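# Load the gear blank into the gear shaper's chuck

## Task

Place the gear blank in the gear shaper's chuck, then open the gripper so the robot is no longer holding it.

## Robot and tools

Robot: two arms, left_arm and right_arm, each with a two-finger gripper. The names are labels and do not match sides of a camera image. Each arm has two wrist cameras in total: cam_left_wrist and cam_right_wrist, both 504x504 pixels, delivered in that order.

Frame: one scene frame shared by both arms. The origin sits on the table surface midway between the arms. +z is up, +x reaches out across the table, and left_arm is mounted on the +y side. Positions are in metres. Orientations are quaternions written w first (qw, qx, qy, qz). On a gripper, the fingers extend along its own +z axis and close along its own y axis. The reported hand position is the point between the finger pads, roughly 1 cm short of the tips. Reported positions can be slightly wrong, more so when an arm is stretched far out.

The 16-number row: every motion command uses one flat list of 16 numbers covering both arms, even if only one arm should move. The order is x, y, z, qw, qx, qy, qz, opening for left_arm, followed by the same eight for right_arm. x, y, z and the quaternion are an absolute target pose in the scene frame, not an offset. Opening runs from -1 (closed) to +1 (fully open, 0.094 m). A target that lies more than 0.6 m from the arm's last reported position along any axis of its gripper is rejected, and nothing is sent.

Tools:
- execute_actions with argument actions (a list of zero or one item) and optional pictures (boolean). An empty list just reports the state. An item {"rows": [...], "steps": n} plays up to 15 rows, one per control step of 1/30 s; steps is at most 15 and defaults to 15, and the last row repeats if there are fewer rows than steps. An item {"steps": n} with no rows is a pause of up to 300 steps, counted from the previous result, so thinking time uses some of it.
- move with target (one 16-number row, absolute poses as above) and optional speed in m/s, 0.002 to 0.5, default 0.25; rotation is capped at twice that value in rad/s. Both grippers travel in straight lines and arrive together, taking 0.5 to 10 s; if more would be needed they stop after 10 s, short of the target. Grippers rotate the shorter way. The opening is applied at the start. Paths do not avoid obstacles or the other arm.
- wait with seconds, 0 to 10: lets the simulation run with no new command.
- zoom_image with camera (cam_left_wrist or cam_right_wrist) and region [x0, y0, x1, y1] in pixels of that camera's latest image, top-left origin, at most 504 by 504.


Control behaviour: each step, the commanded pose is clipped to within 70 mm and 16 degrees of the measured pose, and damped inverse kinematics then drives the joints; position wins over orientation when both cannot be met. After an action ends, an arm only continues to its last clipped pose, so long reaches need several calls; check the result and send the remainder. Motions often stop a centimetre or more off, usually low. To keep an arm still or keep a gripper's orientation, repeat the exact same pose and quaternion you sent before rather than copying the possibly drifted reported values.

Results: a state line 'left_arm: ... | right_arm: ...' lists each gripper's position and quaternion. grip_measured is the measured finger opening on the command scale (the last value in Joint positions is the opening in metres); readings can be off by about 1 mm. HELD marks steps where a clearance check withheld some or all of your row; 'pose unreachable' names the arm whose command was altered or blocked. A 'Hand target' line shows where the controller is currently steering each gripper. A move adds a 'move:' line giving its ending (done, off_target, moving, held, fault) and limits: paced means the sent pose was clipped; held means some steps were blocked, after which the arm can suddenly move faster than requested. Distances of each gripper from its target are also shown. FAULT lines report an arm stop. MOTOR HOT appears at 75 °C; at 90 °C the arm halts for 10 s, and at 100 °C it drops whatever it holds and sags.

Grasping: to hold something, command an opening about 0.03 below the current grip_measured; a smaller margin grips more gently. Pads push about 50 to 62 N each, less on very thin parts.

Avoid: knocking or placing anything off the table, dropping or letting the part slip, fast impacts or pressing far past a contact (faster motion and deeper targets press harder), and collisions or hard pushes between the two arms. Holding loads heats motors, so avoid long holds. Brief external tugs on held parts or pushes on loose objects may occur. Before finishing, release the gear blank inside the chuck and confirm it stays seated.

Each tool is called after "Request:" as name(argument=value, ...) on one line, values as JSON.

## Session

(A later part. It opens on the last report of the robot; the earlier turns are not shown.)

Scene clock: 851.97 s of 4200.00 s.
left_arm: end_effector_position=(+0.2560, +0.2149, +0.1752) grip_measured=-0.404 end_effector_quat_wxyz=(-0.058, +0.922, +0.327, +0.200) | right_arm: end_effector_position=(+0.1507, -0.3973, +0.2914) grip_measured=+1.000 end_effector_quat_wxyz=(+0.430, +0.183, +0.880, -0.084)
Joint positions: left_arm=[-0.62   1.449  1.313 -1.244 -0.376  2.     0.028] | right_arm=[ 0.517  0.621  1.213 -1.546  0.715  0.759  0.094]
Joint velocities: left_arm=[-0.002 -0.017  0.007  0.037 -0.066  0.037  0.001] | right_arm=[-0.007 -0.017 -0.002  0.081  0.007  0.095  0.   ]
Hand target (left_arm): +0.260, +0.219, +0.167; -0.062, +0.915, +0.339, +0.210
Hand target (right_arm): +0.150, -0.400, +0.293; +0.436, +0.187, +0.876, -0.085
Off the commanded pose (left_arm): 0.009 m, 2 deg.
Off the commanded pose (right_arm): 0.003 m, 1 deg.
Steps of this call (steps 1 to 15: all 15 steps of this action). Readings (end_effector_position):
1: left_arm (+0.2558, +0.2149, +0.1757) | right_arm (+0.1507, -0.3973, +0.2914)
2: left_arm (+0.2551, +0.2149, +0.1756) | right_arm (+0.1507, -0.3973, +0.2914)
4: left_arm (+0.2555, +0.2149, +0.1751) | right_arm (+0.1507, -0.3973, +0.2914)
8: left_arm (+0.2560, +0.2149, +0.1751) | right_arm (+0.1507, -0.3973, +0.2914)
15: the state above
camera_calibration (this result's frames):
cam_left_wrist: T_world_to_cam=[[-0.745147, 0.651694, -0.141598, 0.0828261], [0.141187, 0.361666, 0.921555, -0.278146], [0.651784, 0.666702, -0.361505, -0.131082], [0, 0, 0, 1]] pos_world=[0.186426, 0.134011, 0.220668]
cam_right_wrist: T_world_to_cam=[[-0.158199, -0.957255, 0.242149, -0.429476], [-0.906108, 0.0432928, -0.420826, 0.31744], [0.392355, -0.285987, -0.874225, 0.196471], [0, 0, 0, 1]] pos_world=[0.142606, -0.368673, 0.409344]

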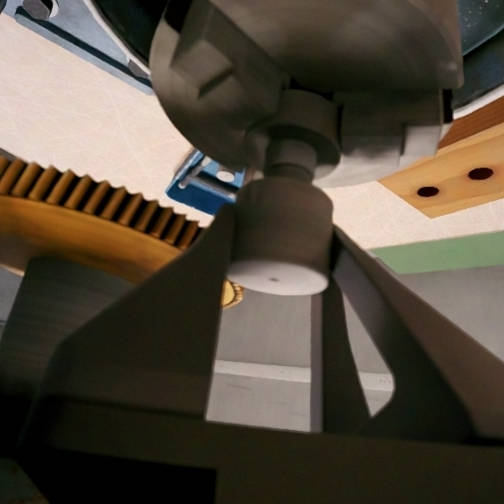

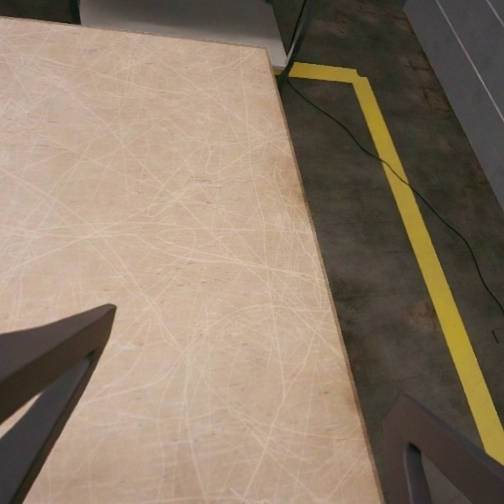

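Request:
execute_actions(actions=[{"rows":[[0.258,0.210,0.164,-0.12,0.925,0.34,0.164,-0.6,0.15,-0.4,0.293,0.436,0.187,0.876,-0.085,1],[0.258,0.210,0.164,-0.12,0.925,0.34,0.164,-0.6,0.15,-0.4,0.293,0.436,0.187,0.876,-0.085,1],[0.258,0.210,0.164,-0.12,0.925,0.34,0.164,-0.6,0.15,-0.4,0.293,0.436,0.187,0.876,-0.085,1],[0.258,0.210,0.164,-0.12,0.925,0.34,0.164,-0.6,0.15,-0.4,0.293,0.436,0.187,0.876,-0.085,1],[0.258,0.210,0.164,-0.12,0.925,0.34,0.164,-0.6,0.15,-0.4,0.293,0.436,0.187,0.876,-0.085,1],[0.258,0.210,0.164,-0.12,0.925,0.34,0.164,-0.6,0.15,-0.4,0.293,0.436,0.187,0.876,-0.085,1],[0.258,0.210,0.164,-0.12,0.925,0.34,0.164,-0.6,0.15,-0.4,0.293,0.436,0.187,0.876,-0.085,1],[0.252,0.212,0.164,-0.08,0.93,0.34,0.11,-0.6,0.15,-0.4,0.293,0.436,0.187,0.876,-0.085,1]],"steps":15}], pictures=false)

Request:
execute_actions(actions=[{"rows":[[0.254,0.218,0.164,-0.03,0.925,0.34,0.15,-0.6,0.15,-0.4,0.293,0.436,0.187,0.876,-0.085,1],[0.254,0.218,0.164,-0.03,0.925,0.34,0.15,-0.6,0.15,-0.4,0.293,0.436,0.187,0.876,-0.085,1],[0.254,0.218,0.164,-0.03,0.925,0.34,0.15,-0.6,0.15,-0.4,0.293,0.436,0.187,0.876,-0.085,1],[0.254,0.218,0.164,-0.03,0.925,0.34,0.15,-0.6,0.15,-0.4,0.293,0.436,0.187,0.876,-0.085,1],[0.254,0.218,0.164,-0.03,0.925,0.34,0.15,-0.6,0.15,-0.4,0.293,0.436,0.187,0.876,-0.085,1],[0.254,0.218,0.164,-0.03,0.925,0.34,0.15,-0.6,0.15,-0.4,0.293,0.436,0.187,0.876,-0.085,1],[0.254,0.218,0.164,-0.03,0.925,0.34,0.15,-0.6,0.15,-0.4,0.293,0.436,0.187,0.876,-0.085,1],[0.258,0.210,0.164,-0.12,0.925,0.34,0.15,-0.6,0.15,-0.4,0.293,0.436,0.187,0.876,-0.085,1]],"steps":15}])

Request:
zoom_image(camera="cam_left_wrist", region=[180,40,440,320])

Scene clock: 876.93 s of 4200.00 s.
left_arm: end_effector_position=(+0.2559, +0.2145, +0.1738) grip_measured=-0.404 end_effector_quat_wxyz=(-0.080, +0.927, +0.336, +0.144) | right_arm: end_effector_position=(+0.1507, -0.3973, +0.2914) grip_measured=+1.000 end_effector_quat_wxyz=(+0.430, +0.183, +0.880, -0.084)
Joint positions: left_arm=[-0.589  1.552  1.43  -1.364 -0.32   1.994  0.028] | right_arm=[ 0.517  0.621  1.213 -1.546  0.715  0.759  0.094]
Joint velocities: left_arm=[ 0.032 -0.002 -0.002 -0.007 -0.037  0.007 -0.   ] | right_arm=[-0.017 -0.007 -0.002 -0.022  0.007  0.037  0.   ]
Hand target (left_arm): +0.251, +0.212, +0.165; -0.080, +0.930, +0.342, +0.110
Hand target (right_arm): +0.150, -0.400, +0.293; +0.436, +0.187, +0.876, -0.085
Off the commanded pose (left_arm): 0.011 m, 4 deg.
Off the commanded pose (right_arm): 0.003 m, 1 deg.
Steps of this call (steps 1 to 90: nothing new was sent; then 21.47 s passed at rest; steps 91 to 105: all 15 steps of this action). Readings (end_effector_position):
91: left_arm (+0.2560, +0.2142, +0.1748) | right_arm (+0.1507, -0.3973, +0.2914)
92: left_arm (+0.2565, +0.2137, +0.1743) | right_arm (+0.1507, -0.3973, +0.2914)
94: left_arm (+0.2565, +0.2142, +0.1741) | right_arm (+0.1507, -0.3973, +0.2914)
98: left_arm (+0.2562, +0.2146, +0.1741) | right_arm (+0.1507, -0.3973, +0.2914)
105: the state above

Scene clock: 877.43 s of 4200.00 s.
left_arm: end_effector_position=(+0.2563, +0.2139, +0.1722) grip_measured=-0.405 end_effector_quat_wxyz=(-0.097, +0.926, +0.326, +0.161) | right_arm: end_effector_position=(+0.1507, -0.3973, +0.2914) grip_measured=+1.000 end_effector_quat_wxyz=(+0.430, +0.183, +0.880, -0.084)
Joint positions: left_arm=[-0.62   1.552  1.412 -1.353 -0.371  1.983  0.028] | right_arm=[ 0.517  0.621  1.213 -1.546  0.715  0.759  0.094]
Joint velocities: left_arm=[-0.002  0.017 -0.012 -0.051  0.022 -0.022 -0.001] | right_arm=[-0.007 -0.002  0.002  0.007  0.007  0.007  0.   ]
Hand target (left_arm): +0.258, +0.210, +0.165; -0.119, +0.921, +0.337, +0.152
Hand target (right_arm): +0.150, -0.400, +0.293; +0.436, +0.187, +0.876, -0.085
Off the commanded pose (left_arm): 0.009 m, 3 deg.
Off the commanded pose (right_arm): 0.003 m, 1 deg.
Steps of this call (steps 1 to 15: all 15 steps of this action). Readings (end_effector_position):
1: left_arm (+0.2559, +0.2150, +0.1739) | right_arm (+0.1507, -0.3973, +0.2914)
2: left_arm (+0.2554, +0.2152, +0.1737) | right_arm (+0.1507, -0.3973, +0.2914)
4: left_arm (+0.2556, +0.2149, +0.1730) | right_arm (+0.1507, -0.3973, +0.2914)
8: left_arm (+0.2560, +0.2140, +0.1722) | right_arm (+0.1507, -0.3973, +0.2914)
15: the state above
camera_calibration (this result's frames):
cam_left_wrist: T_world_to_cam=[[-0.763837, 0.644264, -0.0384217, 0.071868], [0.226176, 0.322958, 0.91899, -0.288106], [0.604481, 0.693269, -0.392404, -0.11996], [0, 0, 0, 1]] pos_world=[0.192572, 0.129909, 0.220455]
cam_right_wrist: T_world_to_cam=[[-0.158199, -0.957255, 0.242149, -0.429476], [-0.906108, 0.0432928, -0.420826, 0.31744], [0.392355, -0.285987, -0.874225, 0.196471], [0, 0, 0, 1]] pos_world=[0.142606, -0.368673, 0.409344]

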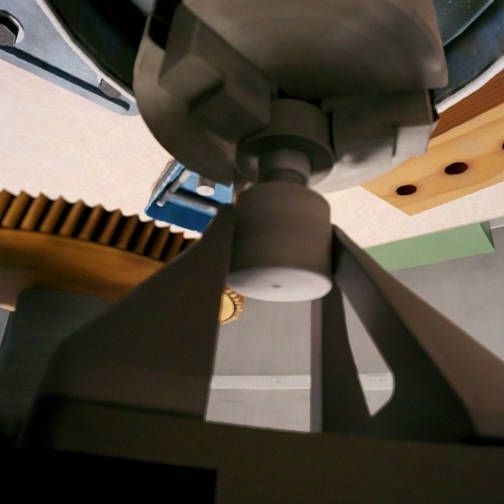

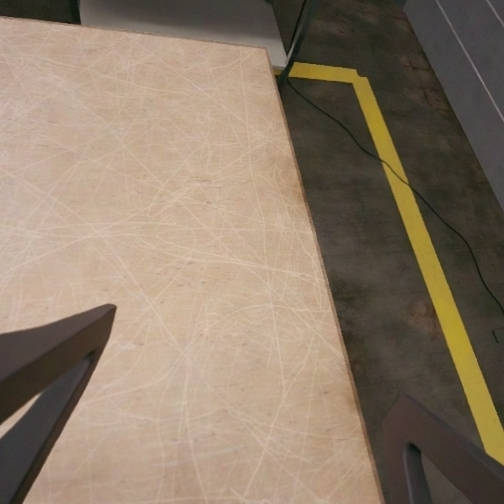

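Region (180, 40, 440, 320) of cam_left_wrist's 504x504 image, scaled by 1.800, with more detail than that image has; it fills the left 468 columns of this view, and the rest is white.

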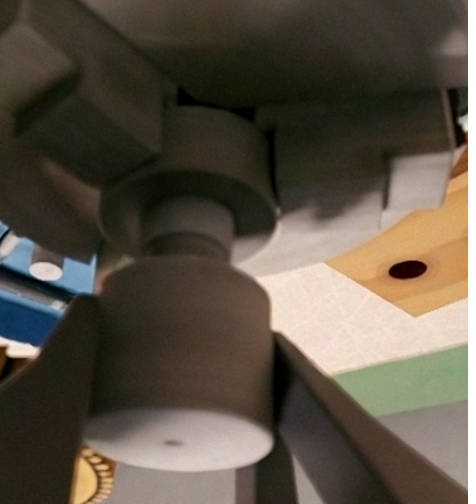

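Progressing; w≈−0.10 looks more aligned. Push with that.

Request:
execute_actions(actions=[{"rows":[[0.255,0.216,0.158,-0.07,0.925,0.34,0.14,-0.6,0.15,-0.4,0.293,0.436,0.187,0.876,-0.085,1],[0.255,0.216,0.158,-0.07,0.925,0.34,0.14,-0.6,0.15,-0.4,0.293,0.436,0.187,0.876,-0.085,1],[0.255,0.216,0.158,-0.07,0.925,0.34,0.14,-0.6,0.15,-0.4,0.293,0.436,0.187,0.876,-0.085,1],[0.255,0.216,0.158,-0.07,0.925,0.34,0.14,-0.6,0.15,-0.4,0.293,0.436,0.187,0.876,-0.085,1],[0.255,0.216,0.158,-0.07,0.925,0.34,0.14,-0.6,0.15,-0.4,0.293,0.436,0.187,0.876,-0.085,1],[0.255,0.216,0.158,-0.07,0.925,0.34,0.14,-0.6,0.15,-0.4,0.293,0.436,0.187,0.876,-0.085,1],[0.258,0.209,0.158,-0.15,0.92,0.335,0.15,-0.6,0.15,-0.4,0.293,0.436,0.187,0.876,-0.085,1]],"steps":15}], pictures=false)

Request:
execute_actions(actions=[{"rows":[[0.255,0.216,0.154,-0.07,0.925,0.34,0.14,-0.6,0.15,-0.4,0.293,0.436,0.187,0.876,-0.085,1],[0.255,0.216,0.154,-0.07,0.925,0.34,0.14,-0.6,0.15,-0.4,0.293,0.436,0.187,0.876,-0.085,1],[0.255,0.216,0.154,-0.07,0.925,0.34,0.14,-0.6,0.15,-0.4,0.293,0.436,0.187,0.876,-0.085,1],[0.255,0.216,0.154,-0.07,0.925,0.34,0.14,-0.6,0.15,-0.4,0.293,0.436,0.187,0.876,-0.085,1],[0.255,0.216,0.154,-0.07,0.925,0.34,0.14,-0.6,0.15,-0.4,0.293,0.436,0.187,0.876,-0.085,1],[0.255,0.216,0.154,-0.07,0.925,0.34,0.14,-0.6,0.15,-0.4,0.293,0.436,0.187,0.876,-0.085,1],[0.258,0.209,0.154,-0.15,0.92,0.335,0.15,-0.6,0.15,-0.4,0.293,0.436,0.187,0.876,-0.085,1]],"steps":15}])

Request:
zoom_image(camera="cam_left_wrist", region=[180,40,440,320])

Scene clock: 899.30 s of 4200.00 s.
left_arm: end_effector_position=(+0.2563, +0.2138, +0.1717) grip_measured=-0.405 end_effector_quat_wxyz=(-0.095, +0.926, +0.329, +0.159) | right_arm: end_effector_position=(+0.1507, -0.3973, +0.2914) grip_measured=+1.000 end_effector_quat_wxyz=(+0.430, +0.183, +0.880, -0.084)
Joint positions: left_arm=[-0.617  1.553  1.413 -1.354 -0.366  1.98   0.028] | right_arm=[ 0.517  0.621  1.213 -1.546  0.715  0.759  0.094]
Joint velocities: left_arm=[ 0.007 -0.012 -0.002  0.022 -0.051 -0.022 -0.   ] | right_arm=[ 0.002 -0.002 -0.017  0.007 -0.051  0.051  0.   ]
Hand target (left_arm): +0.258, +0.209, +0.160; -0.146, +0.919, +0.331, +0.155
Hand target (right_arm): +0.150, -0.400, +0.293; +0.436, +0.187, +0.876, -0.085
Off the commanded pose (left_arm): 0.015 m, 6 deg.
Off the commanded pose (right_arm): 0.003 m, 1 deg.
Steps of this call (steps 1 to 90: nothing new was sent; then 18.37 s passed at rest; steps 91 to 105: all 15 steps of this action). Readings (end_effector_position):
91: left_arm (+0.2562, +0.2146, +0.1720) | right_arm (+0.1507, -0.3973, +0.2914)
92: left_arm (+0.2563, +0.2146, +0.1720) | right_arm (+0.1507, -0.3973, +0.2914)
94: left_arm (+0.2562, +0.2149, +0.1712) | right_arm (+0.1507, -0.3973, +0.2914)
98: left_arm (+0.2563, +0.2135, +0.1715) | right_arm (+0.1507, -0.3973, +0.2914)
105: the state above

Scene clock: 899.80 s of 4200.00 s.
left_arm: end_effector_position=(+0.2561, +0.2139, +0.1703) grip_measured=-0.405 end_effector_quat_wxyz=(-0.092, +0.925, +0.332, +0.162) | right_arm: end_effector_position=(+0.1507, -0.3973, +0.2914) grip_measured=+1.000 end_effector_quat_wxyz=(+0.430, +0.183, +0.880, -0.084)
Joint positions: left_arm=[-0.618  1.546  1.399 -1.34  -0.366  1.975  0.028] | right_arm=[ 0.517  0.621  1.213 -1.546  0.715  0.759  0.094]
Joint velocities: left_arm=[-0.002  0.002  0.007 -0.066 -0.022 -0.037 -0.   ] | right_arm=[-0.012  0.002  0.007 -0.007 -0.051 -0.022  0.   ]
Hand target (left_arm): +0.257, +0.209, +0.156; -0.146, +0.919, +0.331, +0.155
Hand target (right_arm): +0.150, -0.400, +0.293; +0.436, +0.187, +0.876, -0.085
Off the commanded pose (left_arm): 0.017 m, 7 deg.
Off the commanded pose (right_arm): 0.003 m, 1 deg.
Steps of this call (steps 1 to 15: all 15 steps of this action). Readings (end_effector_position):
1: left_arm (+0.2561, +0.2147, +0.1718) | right_arm (+0.1507, -0.3973, +0.2914)
2: left_arm (+0.2559, +0.2148, +0.1710) | right_arm (+0.1507, -0.3973, +0.2914)
4: left_arm (+0.2560, +0.2150, +0.1696) | right_arm (+0.1507, -0.3973, +0.2914)
8: left_arm (+0.2562, +0.2137, +0.1700) | right_arm (+0.1507, -0.3973, +0.2914)
15: the state above
camera_calibration (this result's frames):
cam_left_wrist: T_world_to_cam=[[-0.769586, 0.63669, -0.0486239, 0.0765045], [0.217784, 0.333298, 0.917323, -0.286147], [0.600256, 0.695369, -0.395163, -0.119448], [0, 0, 0, 1]] pos_world=[0.192895, 0.129723, 0.219008]
cam_right_wrist: T_world_to_cam=[[-0.158199, -0.957255, 0.242149, -0.429476], [-0.906108, 0.0432928, -0.420826, 0.31744], [0.392355, -0.285987, -0.874225, 0.196471], [0, 0, 0, 1]] pos_world=[0.142606, -0.368673, 0.409344]

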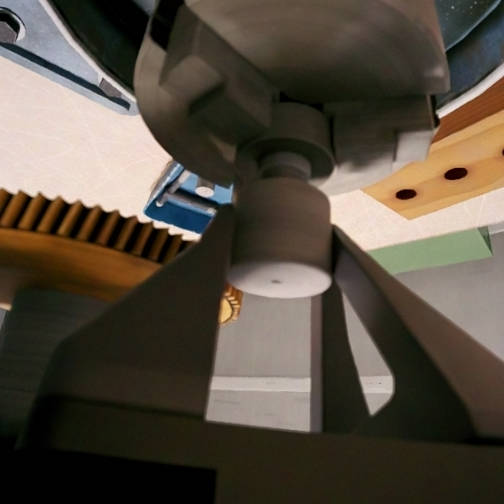

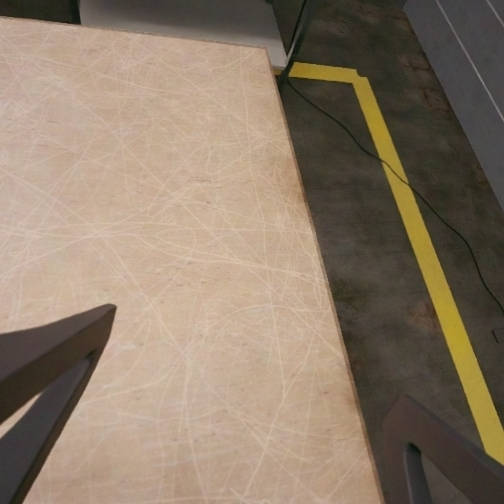

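Region (180, 40, 440, 320) of cam_left_wrist's 504x504 image, scaled by 1.800, with more detail than that image has; it fills the left 468 columns of this view, and the rest is white.

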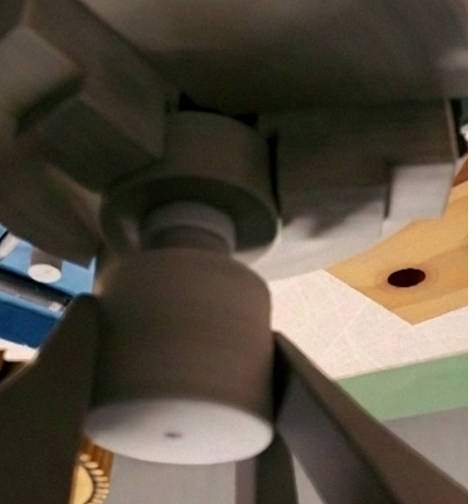

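Request:
move(target=[0.255,0.214,0.150,-0.08,0.925,0.335,0.14,-0.6,0.15,-0.4,0.293,0.436,0.187,0.876,-0.085,1], speed=0.05)

Request:
zoom_image(camera="cam_left_wrist", region=[180,40,440,320])

Scene clock: 905.10 s of 4200.00 s.
left_arm: end_effector_position=(+0.2561, +0.2145, +0.1683) grip_measured=-0.405 end_effector_quat_wxyz=(-0.082, +0.926, +0.331, +0.164) | right_arm: end_effector_position=(+0.1507, -0.3973, +0.2914) grip_measured=+1.000 end_effector_quat_wxyz=(+0.430, +0.183, +0.880, -0.084)
Joint positions: left_arm=[-0.609  1.527  1.374 -1.312 -0.354  1.989  0.028] | right_arm=[ 0.517  0.621  1.213 -1.546  0.715  0.759  0.094]
Joint velocities: left_arm=[ 0.007 -0.012 -0.017 -0.037  0.007  0.051 -0.001] | right_arm=[-0.012  0.002  0.022  0.022  0.066 -0.007  0.   ]
Hand target (left_arm): +0.254, +0.214, +0.151; -0.081, +0.928, +0.337, +0.140
Hand target (right_arm): +0.150, -0.400, +0.293; +0.436, +0.187, +0.876, -0.085
Off the commanded pose (left_arm): 0.018 m, 3 deg.
Off the commanded pose (right_arm): 0.003 m, 1 deg.
After step 90, 1.57 s passed at rest.
move: off_target (left_arm)
camera_calibration (this result's frames):
cam_left_wrist: T_world_to_cam=[[-0.765308, 0.640205, -0.0666382, 0.0771584], [0.211158, 0.347515, 0.913589, -0.28517], [0.608043, 0.685106, -0.401141, -0.119453], [0, 0, 0, 1]] pos_world=[0.191898, 0.131541, 0.217752]
cam_right_wrist: T_world_to_cam=[[-0.158199, -0.957255, 0.242149, -0.429476], [-0.906108, 0.0432928, -0.420826, 0.31744], [0.392355, -0.285987, -0.874225, 0.196471], [0, 0, 0, 1]] pos_world=[0.142606, -0.368673, 0.409344]

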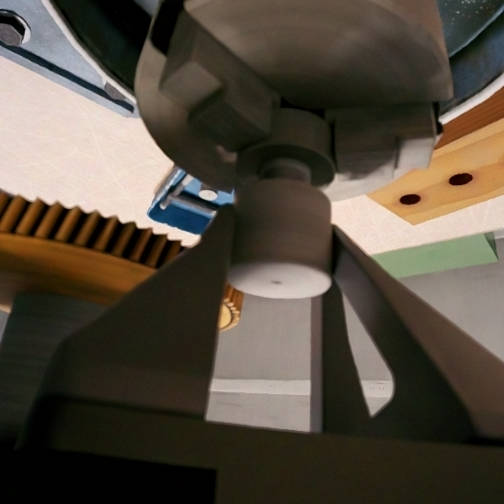

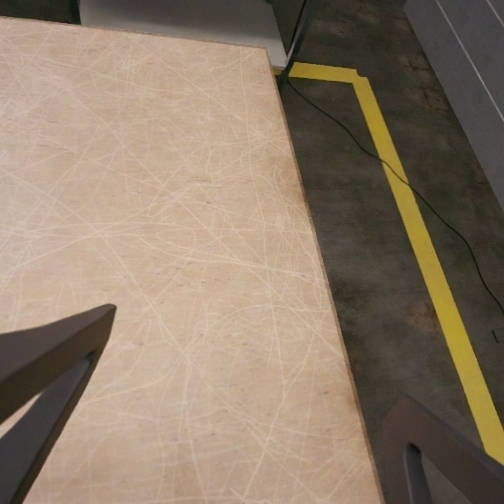

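Region (180, 40, 440, 320) of cam_left_wrist's 504x504 image, scaled by 1.800, with more detail than that image has; it fills the left 468 columns of this view, and the rest is white.

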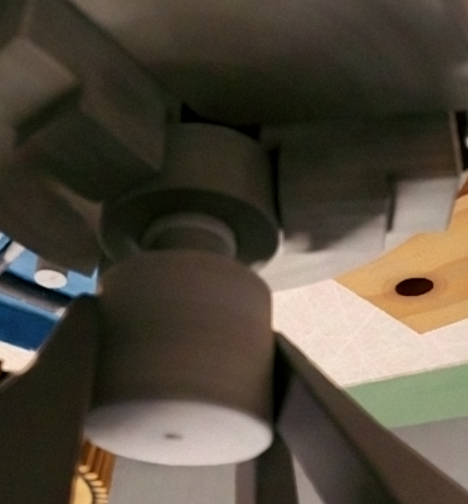

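More wiggles.

Request:
execute_actions(actions=[{"rows":[[0.257,0.210,0.148,-0.13,0.92,0.335,0.14,-0.6,0.15,-0.4,0.293,0.436,0.187,0.876,-0.085,1],[0.257,0.210,0.148,-0.13,0.92,0.335,0.14,-0.6,0.15,-0.4,0.293,0.436,0.187,0.876,-0.085,1],[0.257,0.210,0.148,-0.13,0.92,0.335,0.14,-0.6,0.15,-0.4,0.293,0.436,0.187,0.876,-0.085,1],[0.257,0.210,0.148,-0.13,0.92,0.335,0.14,-0.6,0.15,-0.4,0.293,0.436,0.187,0.876,-0.085,1],[0.257,0.210,0.148,-0.13,0.92,0.335,0.14,-0.6,0.15,-0.4,0.293,0.436,0.187,0.876,-0.085,1],[0.257,0.210,0.148,-0.13,0.92,0.335,0.14,-0.6,0.15,-0.4,0.293,0.436,0.187,0.876,-0.085,1],[0.254,0.217,0.148,-0.05,0.928,0.34,0.14,-0.6,0.15,-0.4,0.293,0.436,0.187,0.876,-0.085,1]],"steps":15}], pictures=false)

Request:
execute_actions(actions=[{"rows":[[0.257,0.210,0.146,-0.13,0.92,0.335,0.14,-0.6,0.15,-0.4,0.293,0.436,0.187,0.876,-0.085,1],[0.257,0.210,0.146,-0.13,0.92,0.335,0.14,-0.6,0.15,-0.4,0.293,0.436,0.187,0.876,-0.085,1],[0.257,0.210,0.146,-0.13,0.92,0.335,0.14,-0.6,0.15,-0.4,0.293,0.436,0.187,0.876,-0.085,1],[0.257,0.210,0.146,-0.13,0.92,0.335,0.14,-0.6,0.15,-0.4,0.293,0.436,0.187,0.876,-0.085,1],[0.257,0.210,0.146,-0.13,0.92,0.335,0.14,-0.6,0.15,-0.4,0.293,0.436,0.187,0.876,-0.085,1],[0.257,0.210,0.146,-0.13,0.92,0.335,0.14,-0.6,0.15,-0.4,0.293,0.436,0.187,0.876,-0.085,1],[0.255,0.214,0.146,-0.08,0.925,0.335,0.14,-0.6,0.15,-0.4,0.293,0.436,0.187,0.876,-0.085,1]],"steps":15}])

Request:
zoom_image(camera="cam_left_wrist", region=[180,40,440,320])

Scene clock: 929.73 s of 4200.00 s.
left_arm: end_effector_position=(+0.2561, +0.2147, +0.1663) grip_measured=-0.405 end_effector_quat_wxyz=(-0.052, +0.928, +0.332, +0.161) | right_arm: end_effector_position=(+0.1507, -0.3973, +0.2914) grip_measured=+1.000 end_effector_quat_wxyz=(+0.430, +0.183, +0.880, -0.084)
Joint positions: left_arm=[-0.578  1.486  1.333 -1.262 -0.304  2.023  0.028] | right_arm=[ 0.517  0.621  1.213 -1.546  0.715  0.759  0.094]
Joint velocities: left_arm=[ 0.017 -0.012  0.007 -0.007  0.037  0.081  0.   ] | right_arm=[ 0.012  0.012 -0.022 -0.022  0.081 -0.022  0.   ]
Hand target (left_arm): +0.253, +0.217, +0.149; -0.050, +0.929, +0.341, +0.139
Hand target (right_arm): +0.150, -0.400, +0.293; +0.436, +0.187, +0.876, -0.085
Off the commanded pose (left_arm): 0.019 m, 3 deg.
Off the commanded pose (right_arm): 0.003 m, 1 deg.
Steps of this call (steps 1 to 90: nothing new was sent; then 21.13 s passed at rest; steps 91 to 105: all 15 steps of this action). Readings (end_effector_position):
91: left_arm (+0.2560, +0.2142, +0.1680) | right_arm (+0.1507, -0.3973, +0.2914)
92: left_arm (+0.2560, +0.2141, +0.1683) | right_arm (+0.1507, -0.3973, +0.2914)
94: left_arm (+0.2560, +0.2142, +0.1683) | right_arm (+0.1507, -0.3973, +0.2914)
98: left_arm (+0.2558, +0.2152, +0.1671) | right_arm (+0.1507, -0.3973, +0.2914)
105: the state above

Scene clock: 930.23 s of 4200.00 s.
left_arm: end_effector_position=(+0.2563, +0.2146, +0.1675) grip_measured=-0.405 end_effector_quat_wxyz=(-0.080, +0.924, +0.336, +0.166) | right_arm: end_effector_position=(+0.1507, -0.3973, +0.2914) grip_measured=+1.000 end_effector_quat_wxyz=(+0.430, +0.183, +0.880, -0.084)
Joint positions: left_arm=[-0.608  1.522  1.366 -1.304 -0.355  1.979  0.028] | right_arm=[ 0.517  0.621  1.213 -1.546  0.715  0.759  0.094]
Joint velocities: left_arm=[-0.002  0.007 -0.012  0.007  0.007 -0.007  0.001] | right_arm=[-0.017  0.002 -0.022  0.037  0.007 -0.007  0.   ]
Hand target (left_arm): +0.254, +0.215, +0.147; -0.081, +0.927, +0.337, +0.141
Hand target (right_arm): +0.150, -0.400, +0.293; +0.436, +0.187, +0.876, -0.085
Off the commanded pose (left_arm): 0.022 m, 3 deg.
Off the commanded pose (right_arm): 0.003 m, 1 deg.
Steps of this call (steps 1 to 15: all 15 steps of this action). Readings (end_effector_position):
1: left_arm (+0.2562, +0.2140, +0.1659) | right_arm (+0.1507, -0.3973, +0.2914)
2: left_arm (+0.2564, +0.2139, +0.1658) | right_arm (+0.1507, -0.3973, +0.2914)
4: left_arm (+0.2562, +0.2141, +0.1670) | right_arm (+0.1507, -0.3973, +0.2914)
8: left_arm (+0.2562, +0.2147, +0.1677) | right_arm (+0.1507, -0.3973, +0.2914)
15: the state above
camera_calibration (this result's frames):
cam_left_wrist: T_world_to_cam=[[-0.770956, 0.632461, -0.074967, 0.0816849], [0.201243, 0.35359, 0.913496, -0.283291], [0.604258, 0.689179, -0.399881, -0.120053], [0, 0, 0, 1]] pos_world=[0.192529, 0.131244, 0.216902]
cam_right_wrist: T_world_to_cam=[[-0.158199, -0.957255, 0.242149, -0.429476], [-0.906108, 0.0432928, -0.420826, 0.31744], [0.392355, -0.285987, -0.874225, 0.196471], [0, 0, 0, 1]] pos_world=[0.142606, -0.368673, 0.409344]

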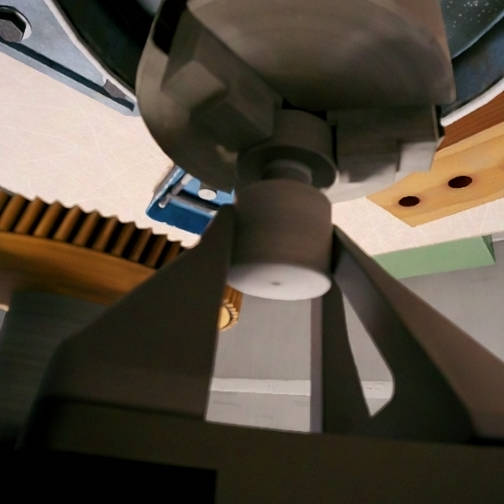

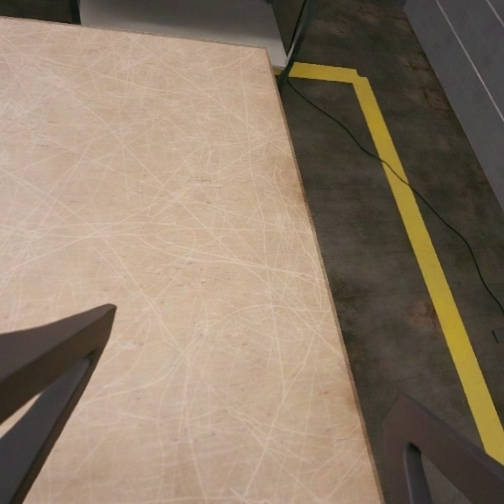

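Region (180, 40, 440, 320) of cam_left_wrist's 504x504 image, scaled by 1.800, with more detail than that image has; it fills the left 468 columns of this view, and the rest is white.

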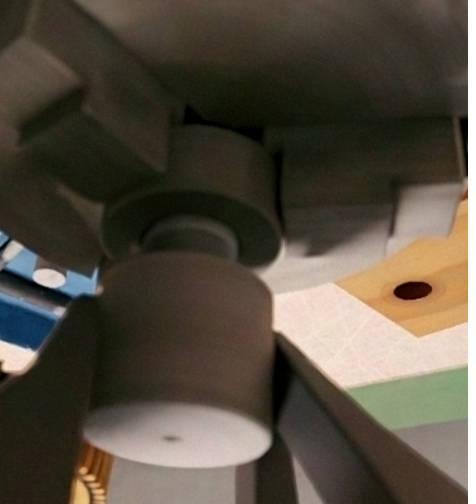

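Request:
execute_actions(actions=[{"rows":[[0.251,0.211,0.146,-0.065,0.93,0.335,0.10,-0.6,0.15,-0.4,0.293,0.436,0.187,0.876,-0.085,1],[0.251,0.211,0.146,-0.065,0.93,0.335,0.10,-0.6,0.15,-0.4,0.293,0.436,0.187,0.876,-0.085,1],[0.251,0.211,0.146,-0.065,0.93,0.335,0.10,-0.6,0.15,-0.4,0.293,0.436,0.187,0.876,-0.085,1],[0.251,0.211,0.146,-0.065,0.93,0.335,0.10,-0.6,0.15,-0.4,0.293,0.436,0.187,0.876,-0.085,1],[0.251,0.211,0.146,-0.065,0.93,0.335,0.10,-0.6,0.15,-0.4,0.293,0.436,0.187,0.876,-0.085,1],[0.251,0.211,0.146,-0.065,0.93,0.335,0.10,-0.6,0.15,-0.4,0.293,0.436,0.187,0.876,-0.085,1],[0.251,0.211,0.146,-0.065,0.93,0.335,0.10,-0.6,0.15,-0.4,0.293,0.436,0.187,0.876,-0.085,1],[0.259,0.218,0.146,-0.065,0.92,0.335,0.18,-0.6,0.15,-0.4,0.293,0.436,0.187,0.876,-0.085,1]],"steps":15}], pictures=false)

Request:
execute_actions(actions=[{"rows":[[0.252,0.213,0.146,-0.06,0.93,0.36,0.12,-0.6,0.15,-0.4,0.293,0.436,0.187,0.876,-0.085,1]],"steps":15}])

Request:
zoom_image(camera="cam_left_wrist", region=[180,40,440,320])

Scene clock: 953.00 s of 4200.00 s.
left_arm: end_effector_position=(+0.2565, +0.2151, +0.1653) grip_measured=-0.405 end_effector_quat_wxyz=(-0.057, +0.925, +0.327, +0.186) | right_arm: end_effector_position=(+0.1507, -0.3973, +0.2914) grip_measured=+1.000 end_effector_quat_wxyz=(+0.430, +0.183, +0.880, -0.084)
Joint positions: left_arm=[-0.604  1.462  1.294 -1.224 -0.35   2.013  0.028] | right_arm=[ 0.517  0.621  1.213 -1.546  0.715  0.759  0.094]
Joint velocities: left_arm=[ 0.022 -0.007 -0.017  0.051 -0.11   0.007 -0.001] | right_arm=[-0.002  0.007  0.002 -0.051  0.007  0.022  0.   ]
Hand target (left_arm): +0.257, +0.219, +0.146; -0.065, +0.922, +0.336, +0.179
Hand target (right_arm): +0.150, -0.400, +0.293; +0.436, +0.187, +0.876, -0.085
Off the commanded pose (left_arm): 0.020 m, 2 deg.
Off the commanded pose (right_arm): 0.003 m, 1 deg.
Steps of this call (steps 1 to 90: nothing new was sent; then 19.27 s passed at rest; steps 91 to 105: all 15 steps of this action). Readings (end_effector_position):
91: left_arm (+0.2559, +0.2148, +0.1672) | right_arm (+0.1507, -0.3973, +0.2914)
92: left_arm (+0.2558, +0.2149, +0.1668) | right_arm (+0.1507, -0.3973, +0.2914)
94: left_arm (+0.2558, +0.2147, +0.1666) | right_arm (+0.1507, -0.3973, +0.2914)
98: left_arm (+0.2560, +0.2150, +0.1667) | right_arm (+0.1507, -0.3973, +0.2914)
105: the state above

Scene clock: 953.50 s of 4200.00 s.
left_arm: end_effector_position=(+0.2560, +0.2149, +0.1652) grip_measured=-0.405 end_effector_quat_wxyz=(-0.057, +0.926, +0.337, +0.162) | right_arm: end_effector_position=(+0.1507, -0.3973, +0.2914) grip_measured=+1.000 end_effector_quat_wxyz=(+0.430, +0.183, +0.880, -0.084)
Joint positions: left_arm=[-0.584  1.492  1.334 -1.266 -0.313  2.007  0.028] | right_arm=[ 0.517  0.621  1.213 -1.546  0.715  0.759  0.094]
Joint velocities: left_arm=[-0.007 -0.007 -0.007 -0.066 -0.051 -0.022  0.001] | right_arm=[-0.002  0.007  0.007 -0.007  0.007 -0.037  0.   ]
Hand target (left_arm): +0.251, +0.213, +0.148; -0.060, +0.924, +0.359, +0.120
Hand target (right_arm): +0.150, -0.400, +0.293; +0.436, +0.187, +0.876, -0.085
Off the commanded pose (left_arm): 0.020 m, 5 deg.
Off the commanded pose (right_arm): 0.003 m, 1 deg.
Steps of this call (steps 1 to 15: all 15 steps of this action). Readings (end_effector_position):
1: left_arm (+0.2562, +0.2149, +0.1652) | right_arm (+0.1507, -0.3973, +0.2914)
2: left_arm (+0.2563, +0.2148, +0.1652) | right_arm (+0.1507, -0.3973, +0.2914)
4: left_arm (+0.2561, +0.2148, +0.1652) | right_arm (+0.1507, -0.3973, +0.2914)
8: left_arm (+0.2560, +0.2148, +0.1652) | right_arm (+0.1507, -0.3973, +0.2914)
15: the state above
camera_calibration (this result's frames):
cam_left_wrist: T_world_to_cam=[[-0.7661, 0.633288, -0.109715, 0.0854254], [0.196982, 0.393837, 0.897825, -0.286244], [0.611791, 0.666212, -0.426465, -0.113584], [0, 0, 0, 1]] pos_world=[0.191319, 0.134306, 0.21793]
cam_right_wrist: T_world_to_cam=[[-0.158199, -0.957255, 0.242149, -0.429476], [-0.906108, 0.0432928, -0.420826, 0.31744], [0.392355, -0.285987, -0.874225, 0.196471], [0, 0, 0, 1]] pos_world=[0.142606, -0.368673, 0.409344]

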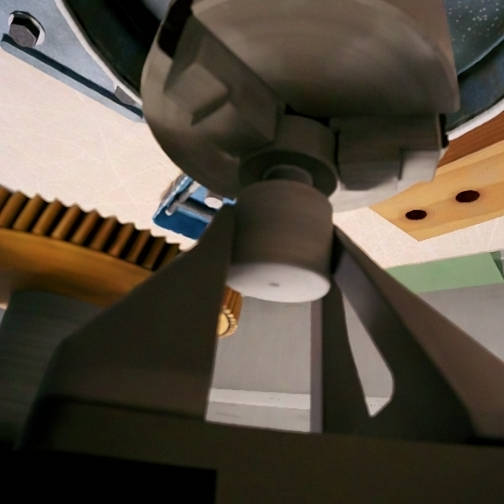

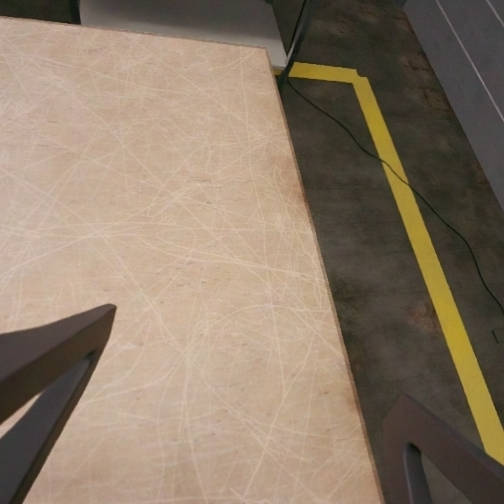

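Region (180, 40, 440, 320) of cam_left_wrist's 504x504 image, scaled by 1.800, with more detail than that image has; it fills the left 468 columns of this view, and the rest is white.

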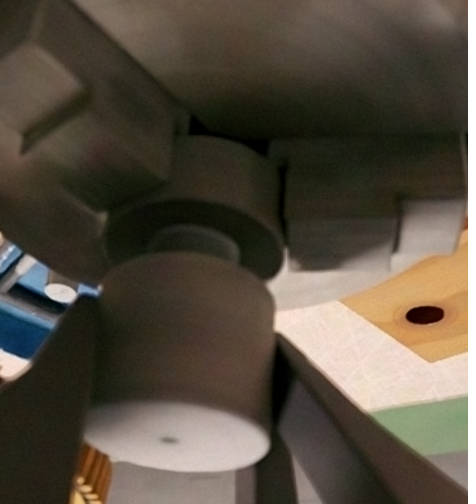

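Nearly; one more of that cycle.

Request:
execute_actions(actions=[{"rows":[[0.259,0.218,0.144,-0.06,0.92,0.335,0.19,-0.6,0.15,-0.4,0.293,0.436,0.187,0.876,-0.085,1],[0.259,0.218,0.144,-0.06,0.92,0.335,0.19,-0.6,0.15,-0.4,0.293,0.436,0.187,0.876,-0.085,1],[0.259,0.218,0.144,-0.06,0.92,0.335,0.19,-0.6,0.15,-0.4,0.293,0.436,0.187,0.876,-0.085,1],[0.259,0.218,0.144,-0.06,0.92,0.335,0.19,-0.6,0.15,-0.4,0.293,0.436,0.187,0.876,-0.085,1],[0.259,0.218,0.144,-0.06,0.92,0.335,0.19,-0.6,0.15,-0.4,0.293,0.436,0.187,0.876,-0.085,1],[0.259,0.218,0.144,-0.06,0.92,0.335,0.19,-0.6,0.15,-0.4,0.293,0.436,0.187,0.876,-0.085,1],[0.259,0.218,0.144,-0.06,0.92,0.335,0.19,-0.6,0.15,-0.4,0.293,0.436,0.187,0.876,-0.085,1],[0.252,0.212,0.144,-0.06,0.93,0.335,0.10,-0.6,0.15,-0.4,0.293,0.436,0.187,0.876,-0.085,1]],"steps":15}], pictures=false)

Request:
execute_actions(actions=[{"rows":[[0.259,0.218,0.144,-0.06,0.92,0.335,0.19,-0.6,0.15,-0.4,0.293,0.436,0.187,0.876,-0.085,1]],"steps":15}])

Request:
zoom_image(camera="cam_left_wrist", region=[180,40,440,320])

Scene clock: 971.53 s of 4200.00 s.
left_arm: end_effector_position=(+0.2563, +0.2148, +0.1648) grip_measured=-0.405 end_effector_quat_wxyz=(-0.054, +0.929, +0.333, +0.152) | right_arm: end_effector_position=(+0.1507, -0.3973, +0.2914) grip_measured=+1.000 end_effector_quat_wxyz=(+0.430, +0.183, +0.880, -0.084)
Joint positions: left_arm=[-0.571  1.501  1.345 -1.274 -0.293  2.026  0.028] | right_arm=[ 0.517  0.621  1.213 -1.546  0.715  0.759  0.094]
Joint velocities: left_arm=[ 0.007 -0.012  0.002 -0.11   0.022 -0.007  0.001] | right_arm=[-0.002  0.012 -0.022  0.022  0.007 -0.022  0.   ]
Hand target (left_arm): +0.250, +0.212, +0.146; -0.060, +0.934, +0.338, +0.101
Hand target (right_arm): +0.150, -0.400, +0.293; +0.436, +0.187, +0.876, -0.085
Off the commanded pose (left_arm): 0.021 m, 6 deg.
Off the commanded pose (right_arm): 0.003 m, 1 deg.
Steps of this call (steps 1 to 90: nothing new was sent; then 14.53 s passed at rest; steps 91 to 105: all 15 steps of this action). Readings (end_effector_position):
91: left_arm (+0.2561, +0.2151, +0.1651) | right_arm (+0.1507, -0.3973, +0.2914)
92: left_arm (+0.2560, +0.2150, +0.1650) | right_arm (+0.1507, -0.3973, +0.2914)
94: left_arm (+0.2564, +0.2152, +0.1648) | right_arm (+0.1507, -0.3973, +0.2914)
98: left_arm (+0.2566, +0.2150, +0.1648) | right_arm (+0.1507, -0.3973, +0.2914)
105: the state above

Scene clock: 972.03 s of 4200.00 s.
left_arm: end_effector_position=(+0.2569, +0.2152, +0.1644) grip_measured=-0.405 end_effector_quat_wxyz=(-0.052, +0.924, +0.324, +0.197) | right_arm: end_effector_position=(+0.1507, -0.3973, +0.2914) grip_measured=+1.000 end_effector_quat_wxyz=(+0.430, +0.183, +0.880, -0.084)
Joint positions: left_arm=[-0.608  1.44   1.264 -1.192 -0.36   2.018  0.028] | right_arm=[ 0.517  0.621  1.213 -1.546  0.715  0.759  0.094]
Joint velocities: left_arm=[-0.012  0.012 -0.022 -0.051 -0.007  0.007 -0.   ] | right_arm=[ 0.007 -0.002  0.007  0.037 -0.022  0.037  0.   ]
Hand target (left_arm): +0.257, +0.219, +0.144; -0.061, +0.921, +0.335, +0.190
Hand target (right_arm): +0.150, -0.400, +0.293; +0.436, +0.187, +0.876, -0.085
Off the commanded pose (left_arm): 0.021 m, 2 deg.
Off the commanded pose (right_arm): 0.003 m, 1 deg.
Steps of this call (steps 1 to 15: all 15 steps of this action). Readings (end_effector_position):
1: left_arm (+0.2561, +0.2151, +0.1645) | right_arm (+0.1507, -0.3973, +0.2914)
2: left_arm (+0.2561, +0.2151, +0.1644) | right_arm (+0.1507, -0.3973, +0.2914)
4: left_arm (+0.2566, +0.2151, +0.1644) | right_arm (+0.1507, -0.3973, +0.2914)
8: left_arm (+0.2570, +0.2152, +0.1644) | right_arm (+0.1507, -0.3973, +0.2914)
15: the state above
camera_calibration (this result's frames):
cam_left_wrist: T_world_to_cam=[[-0.739854, 0.65601, -0.149218, 0.0806932], [0.145273, 0.372346, 0.916654, -0.270992], [0.656895, 0.656513, -0.370783, -0.133427], [0, 0, 0, 1]] pos_world=[0.186717, 0.135564, 0.210974]
cam_right_wrist: T_world_to_cam=[[-0.158199, -0.957255, 0.242149, -0.429476], [-0.906108, 0.0432928, -0.420826, 0.31744], [0.392355, -0.285987, -0.874225, 0.196471], [0, 0, 0, 1]] pos_world=[0.142606, -0.368673, 0.409344]

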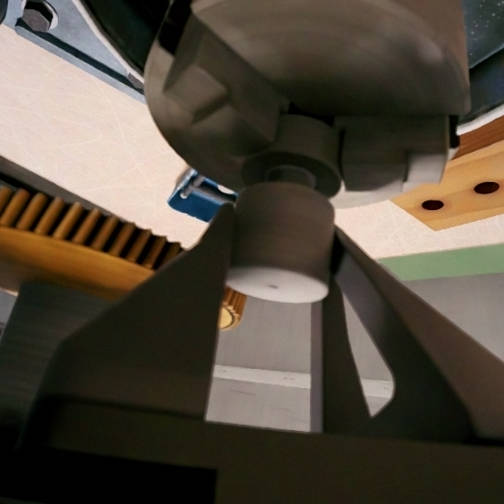

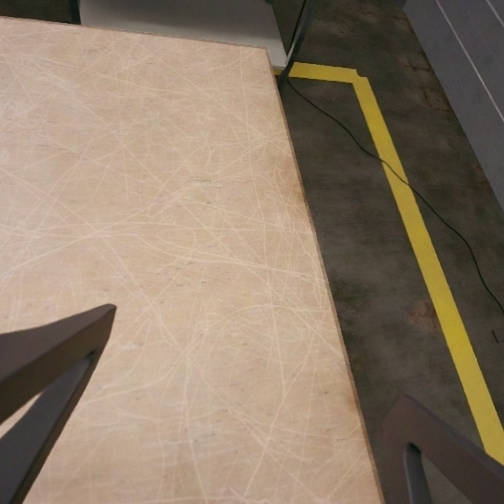

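Region (180, 40, 440, 320) of cam_left_wrist's 504x504 image, scaled by 1.800, with more detail than that image has; it fills the left 468 columns of this view, and the rest is white.

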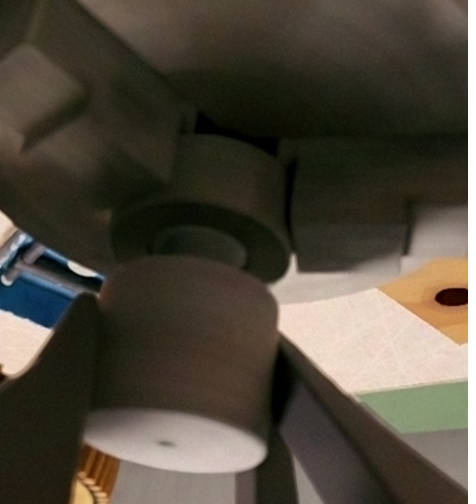

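Request:
move(target=[0.256,0.215,0.170,-0.06,0.925,0.335,0.165,-0.15,0.15,-0.4,0.293,0.436,0.187,0.876,-0.085,1], speed=0.03)

Request:
move(target=[0.235,0.225,0.235,-0.06,0.925,0.335,0.165,-0.15,0.15,-0.4,0.293,0.436,0.187,0.876,-0.085,1], speed=0.05)

Scene clock: 981.43 s of 4200.00 s.
left_arm: end_effector_position=(+0.2529, +0.2153, +0.1631) grip_measured=-0.151 end_effector_quat_wxyz=(-0.067, +0.928, +0.327, +0.165) | right_arm: end_effector_position=(+0.1507, -0.3973, +0.2914) grip_measured=+1.000 end_effector_quat_wxyz=(+0.430, +0.183, +0.880, -0.084)
Joint positions: left_arm=[-0.598  1.488  1.319 -1.266 -0.332  2.012  0.04 ] | right_arm=[ 0.517  0.621  1.213 -1.546  0.715  0.759  0.094]
Joint velocities: left_arm=[-0.012 -0.027  0.007 -0.051 -0.022 -0.037  0.001] | right_arm=[-0.007  0.012 -0.007 -0.081 -0.066 -0.051  0.   ]
Hand target (left_arm): +0.256, +0.215, +0.170; -0.060, +0.926, +0.335, +0.165
Hand target (right_arm): +0.150, -0.400, +0.293; +0.436, +0.187, +0.876, -0.085
Off the commanded pose (left_arm): 0.008 m, 1 deg.
Off the commanded pose (right_arm): 0.003 m, 1 deg.
After step 90, 5.00 s passed at rest.
move: done
camera_calibration (this result's frames):
cam_left_wrist: T_world_to_cam=[[-0.75604, 0.647906, -0.0928481, 0.0741242], [0.205774, 0.369948, 0.905977, -0.282341], [0.621337, 0.66585, -0.413018, -0.117465], [0, 0, 0, 1]] pos_world=[0.187125, 0.13464, 0.214161]
cam_right_wrist: T_world_to_cam=[[-0.158199, -0.957255, 0.242149, -0.429476], [-0.906108, 0.0432928, -0.420826, 0.31744], [0.392355, -0.285987, -0.874225, 0.196471], [0, 0, 0, 1]] pos_world=[0.142606, -0.368673, 0.409344]

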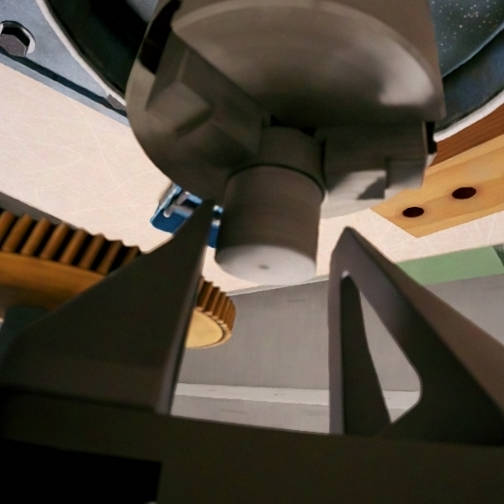

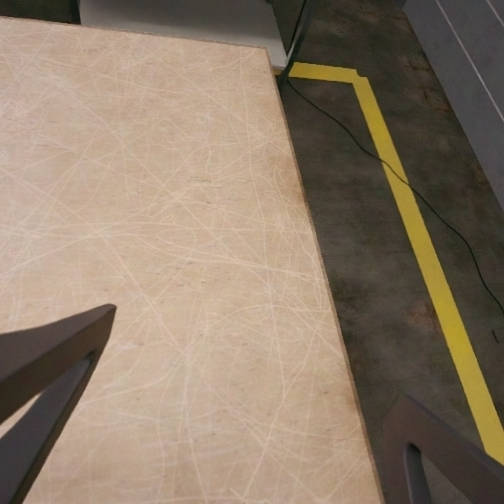

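Scene clock: 983.40 s of 4200.00 s.
left_arm: end_effector_position=(+0.2372, +0.2231, +0.2233) grip_measured=-0.151 end_effector_quat_wxyz=(-0.074, +0.929, +0.327, +0.157) | right_arm: end_effector_position=(+0.1507, -0.3973, +0.2914) grip_measured=+1.000 end_effector_quat_wxyz=(+0.430, +0.183, +0.880, -0.084)
Joint positions: left_arm=[-0.598  1.488  1.566 -1.536 -0.331  2.01   0.04 ] | right_arm=[ 0.517  0.621  1.213 -1.546  0.715  0.759  0.094]
Joint velocities: left_arm=[-0.012 -0.007  0.022 -0.11   0.037  0.051  0.002] | right_arm=[ 0.007 -0.002 -0.012 -0.007 -0.066 -0.037  0.   ]
Hand target (left_arm): +0.237, +0.224, +0.235; -0.060, +0.926, +0.335, +0.165
Hand target (right_arm): +0.150, -0.400, +0.293; +0.436, +0.187, +0.876, -0.085
Off the commanded pose (left_arm): 0.012 m, 2 deg.
Off the commanded pose (right_arm): 0.003 m, 1 deg.
move: off_target (left_arm)
camera_calibration (this result's frames):
cam_left_wrist: T_world_to_cam=[[-0.758796, 0.647416, -0.0712853, 0.058753], [0.224148, 0.362324, 0.904698, -0.338858], [0.611544, 0.670503, -0.420047, -0.0851865], [0, 0, 0, 1]] pos_world=[0.172631, 0.141857, 0.27497]
cam_right_wrist: T_world_to_cam=[[-0.158199, -0.957255, 0.242149, -0.429476], [-0.906108, 0.0432928, -0.420826, 0.31744], [0.392355, -0.285987, -0.874225, 0.196471], [0, 0, 0, 1]] pos_world=[0.142606, -0.368673, 0.409344]

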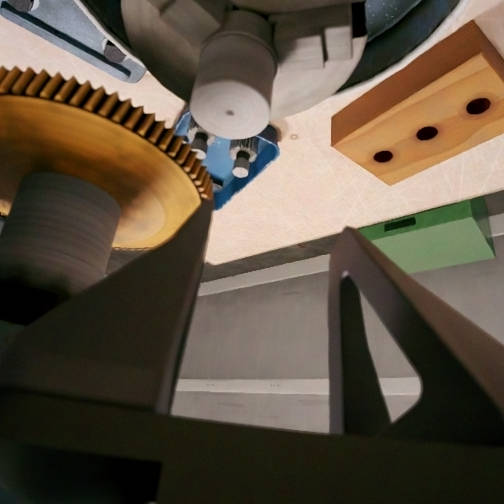

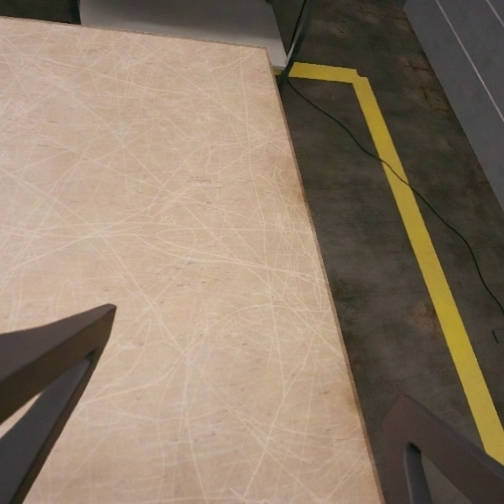

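It dropped fully onto the seat upon release.

Request:
finished_scene(scene=2)

The scene is finished: the task was done.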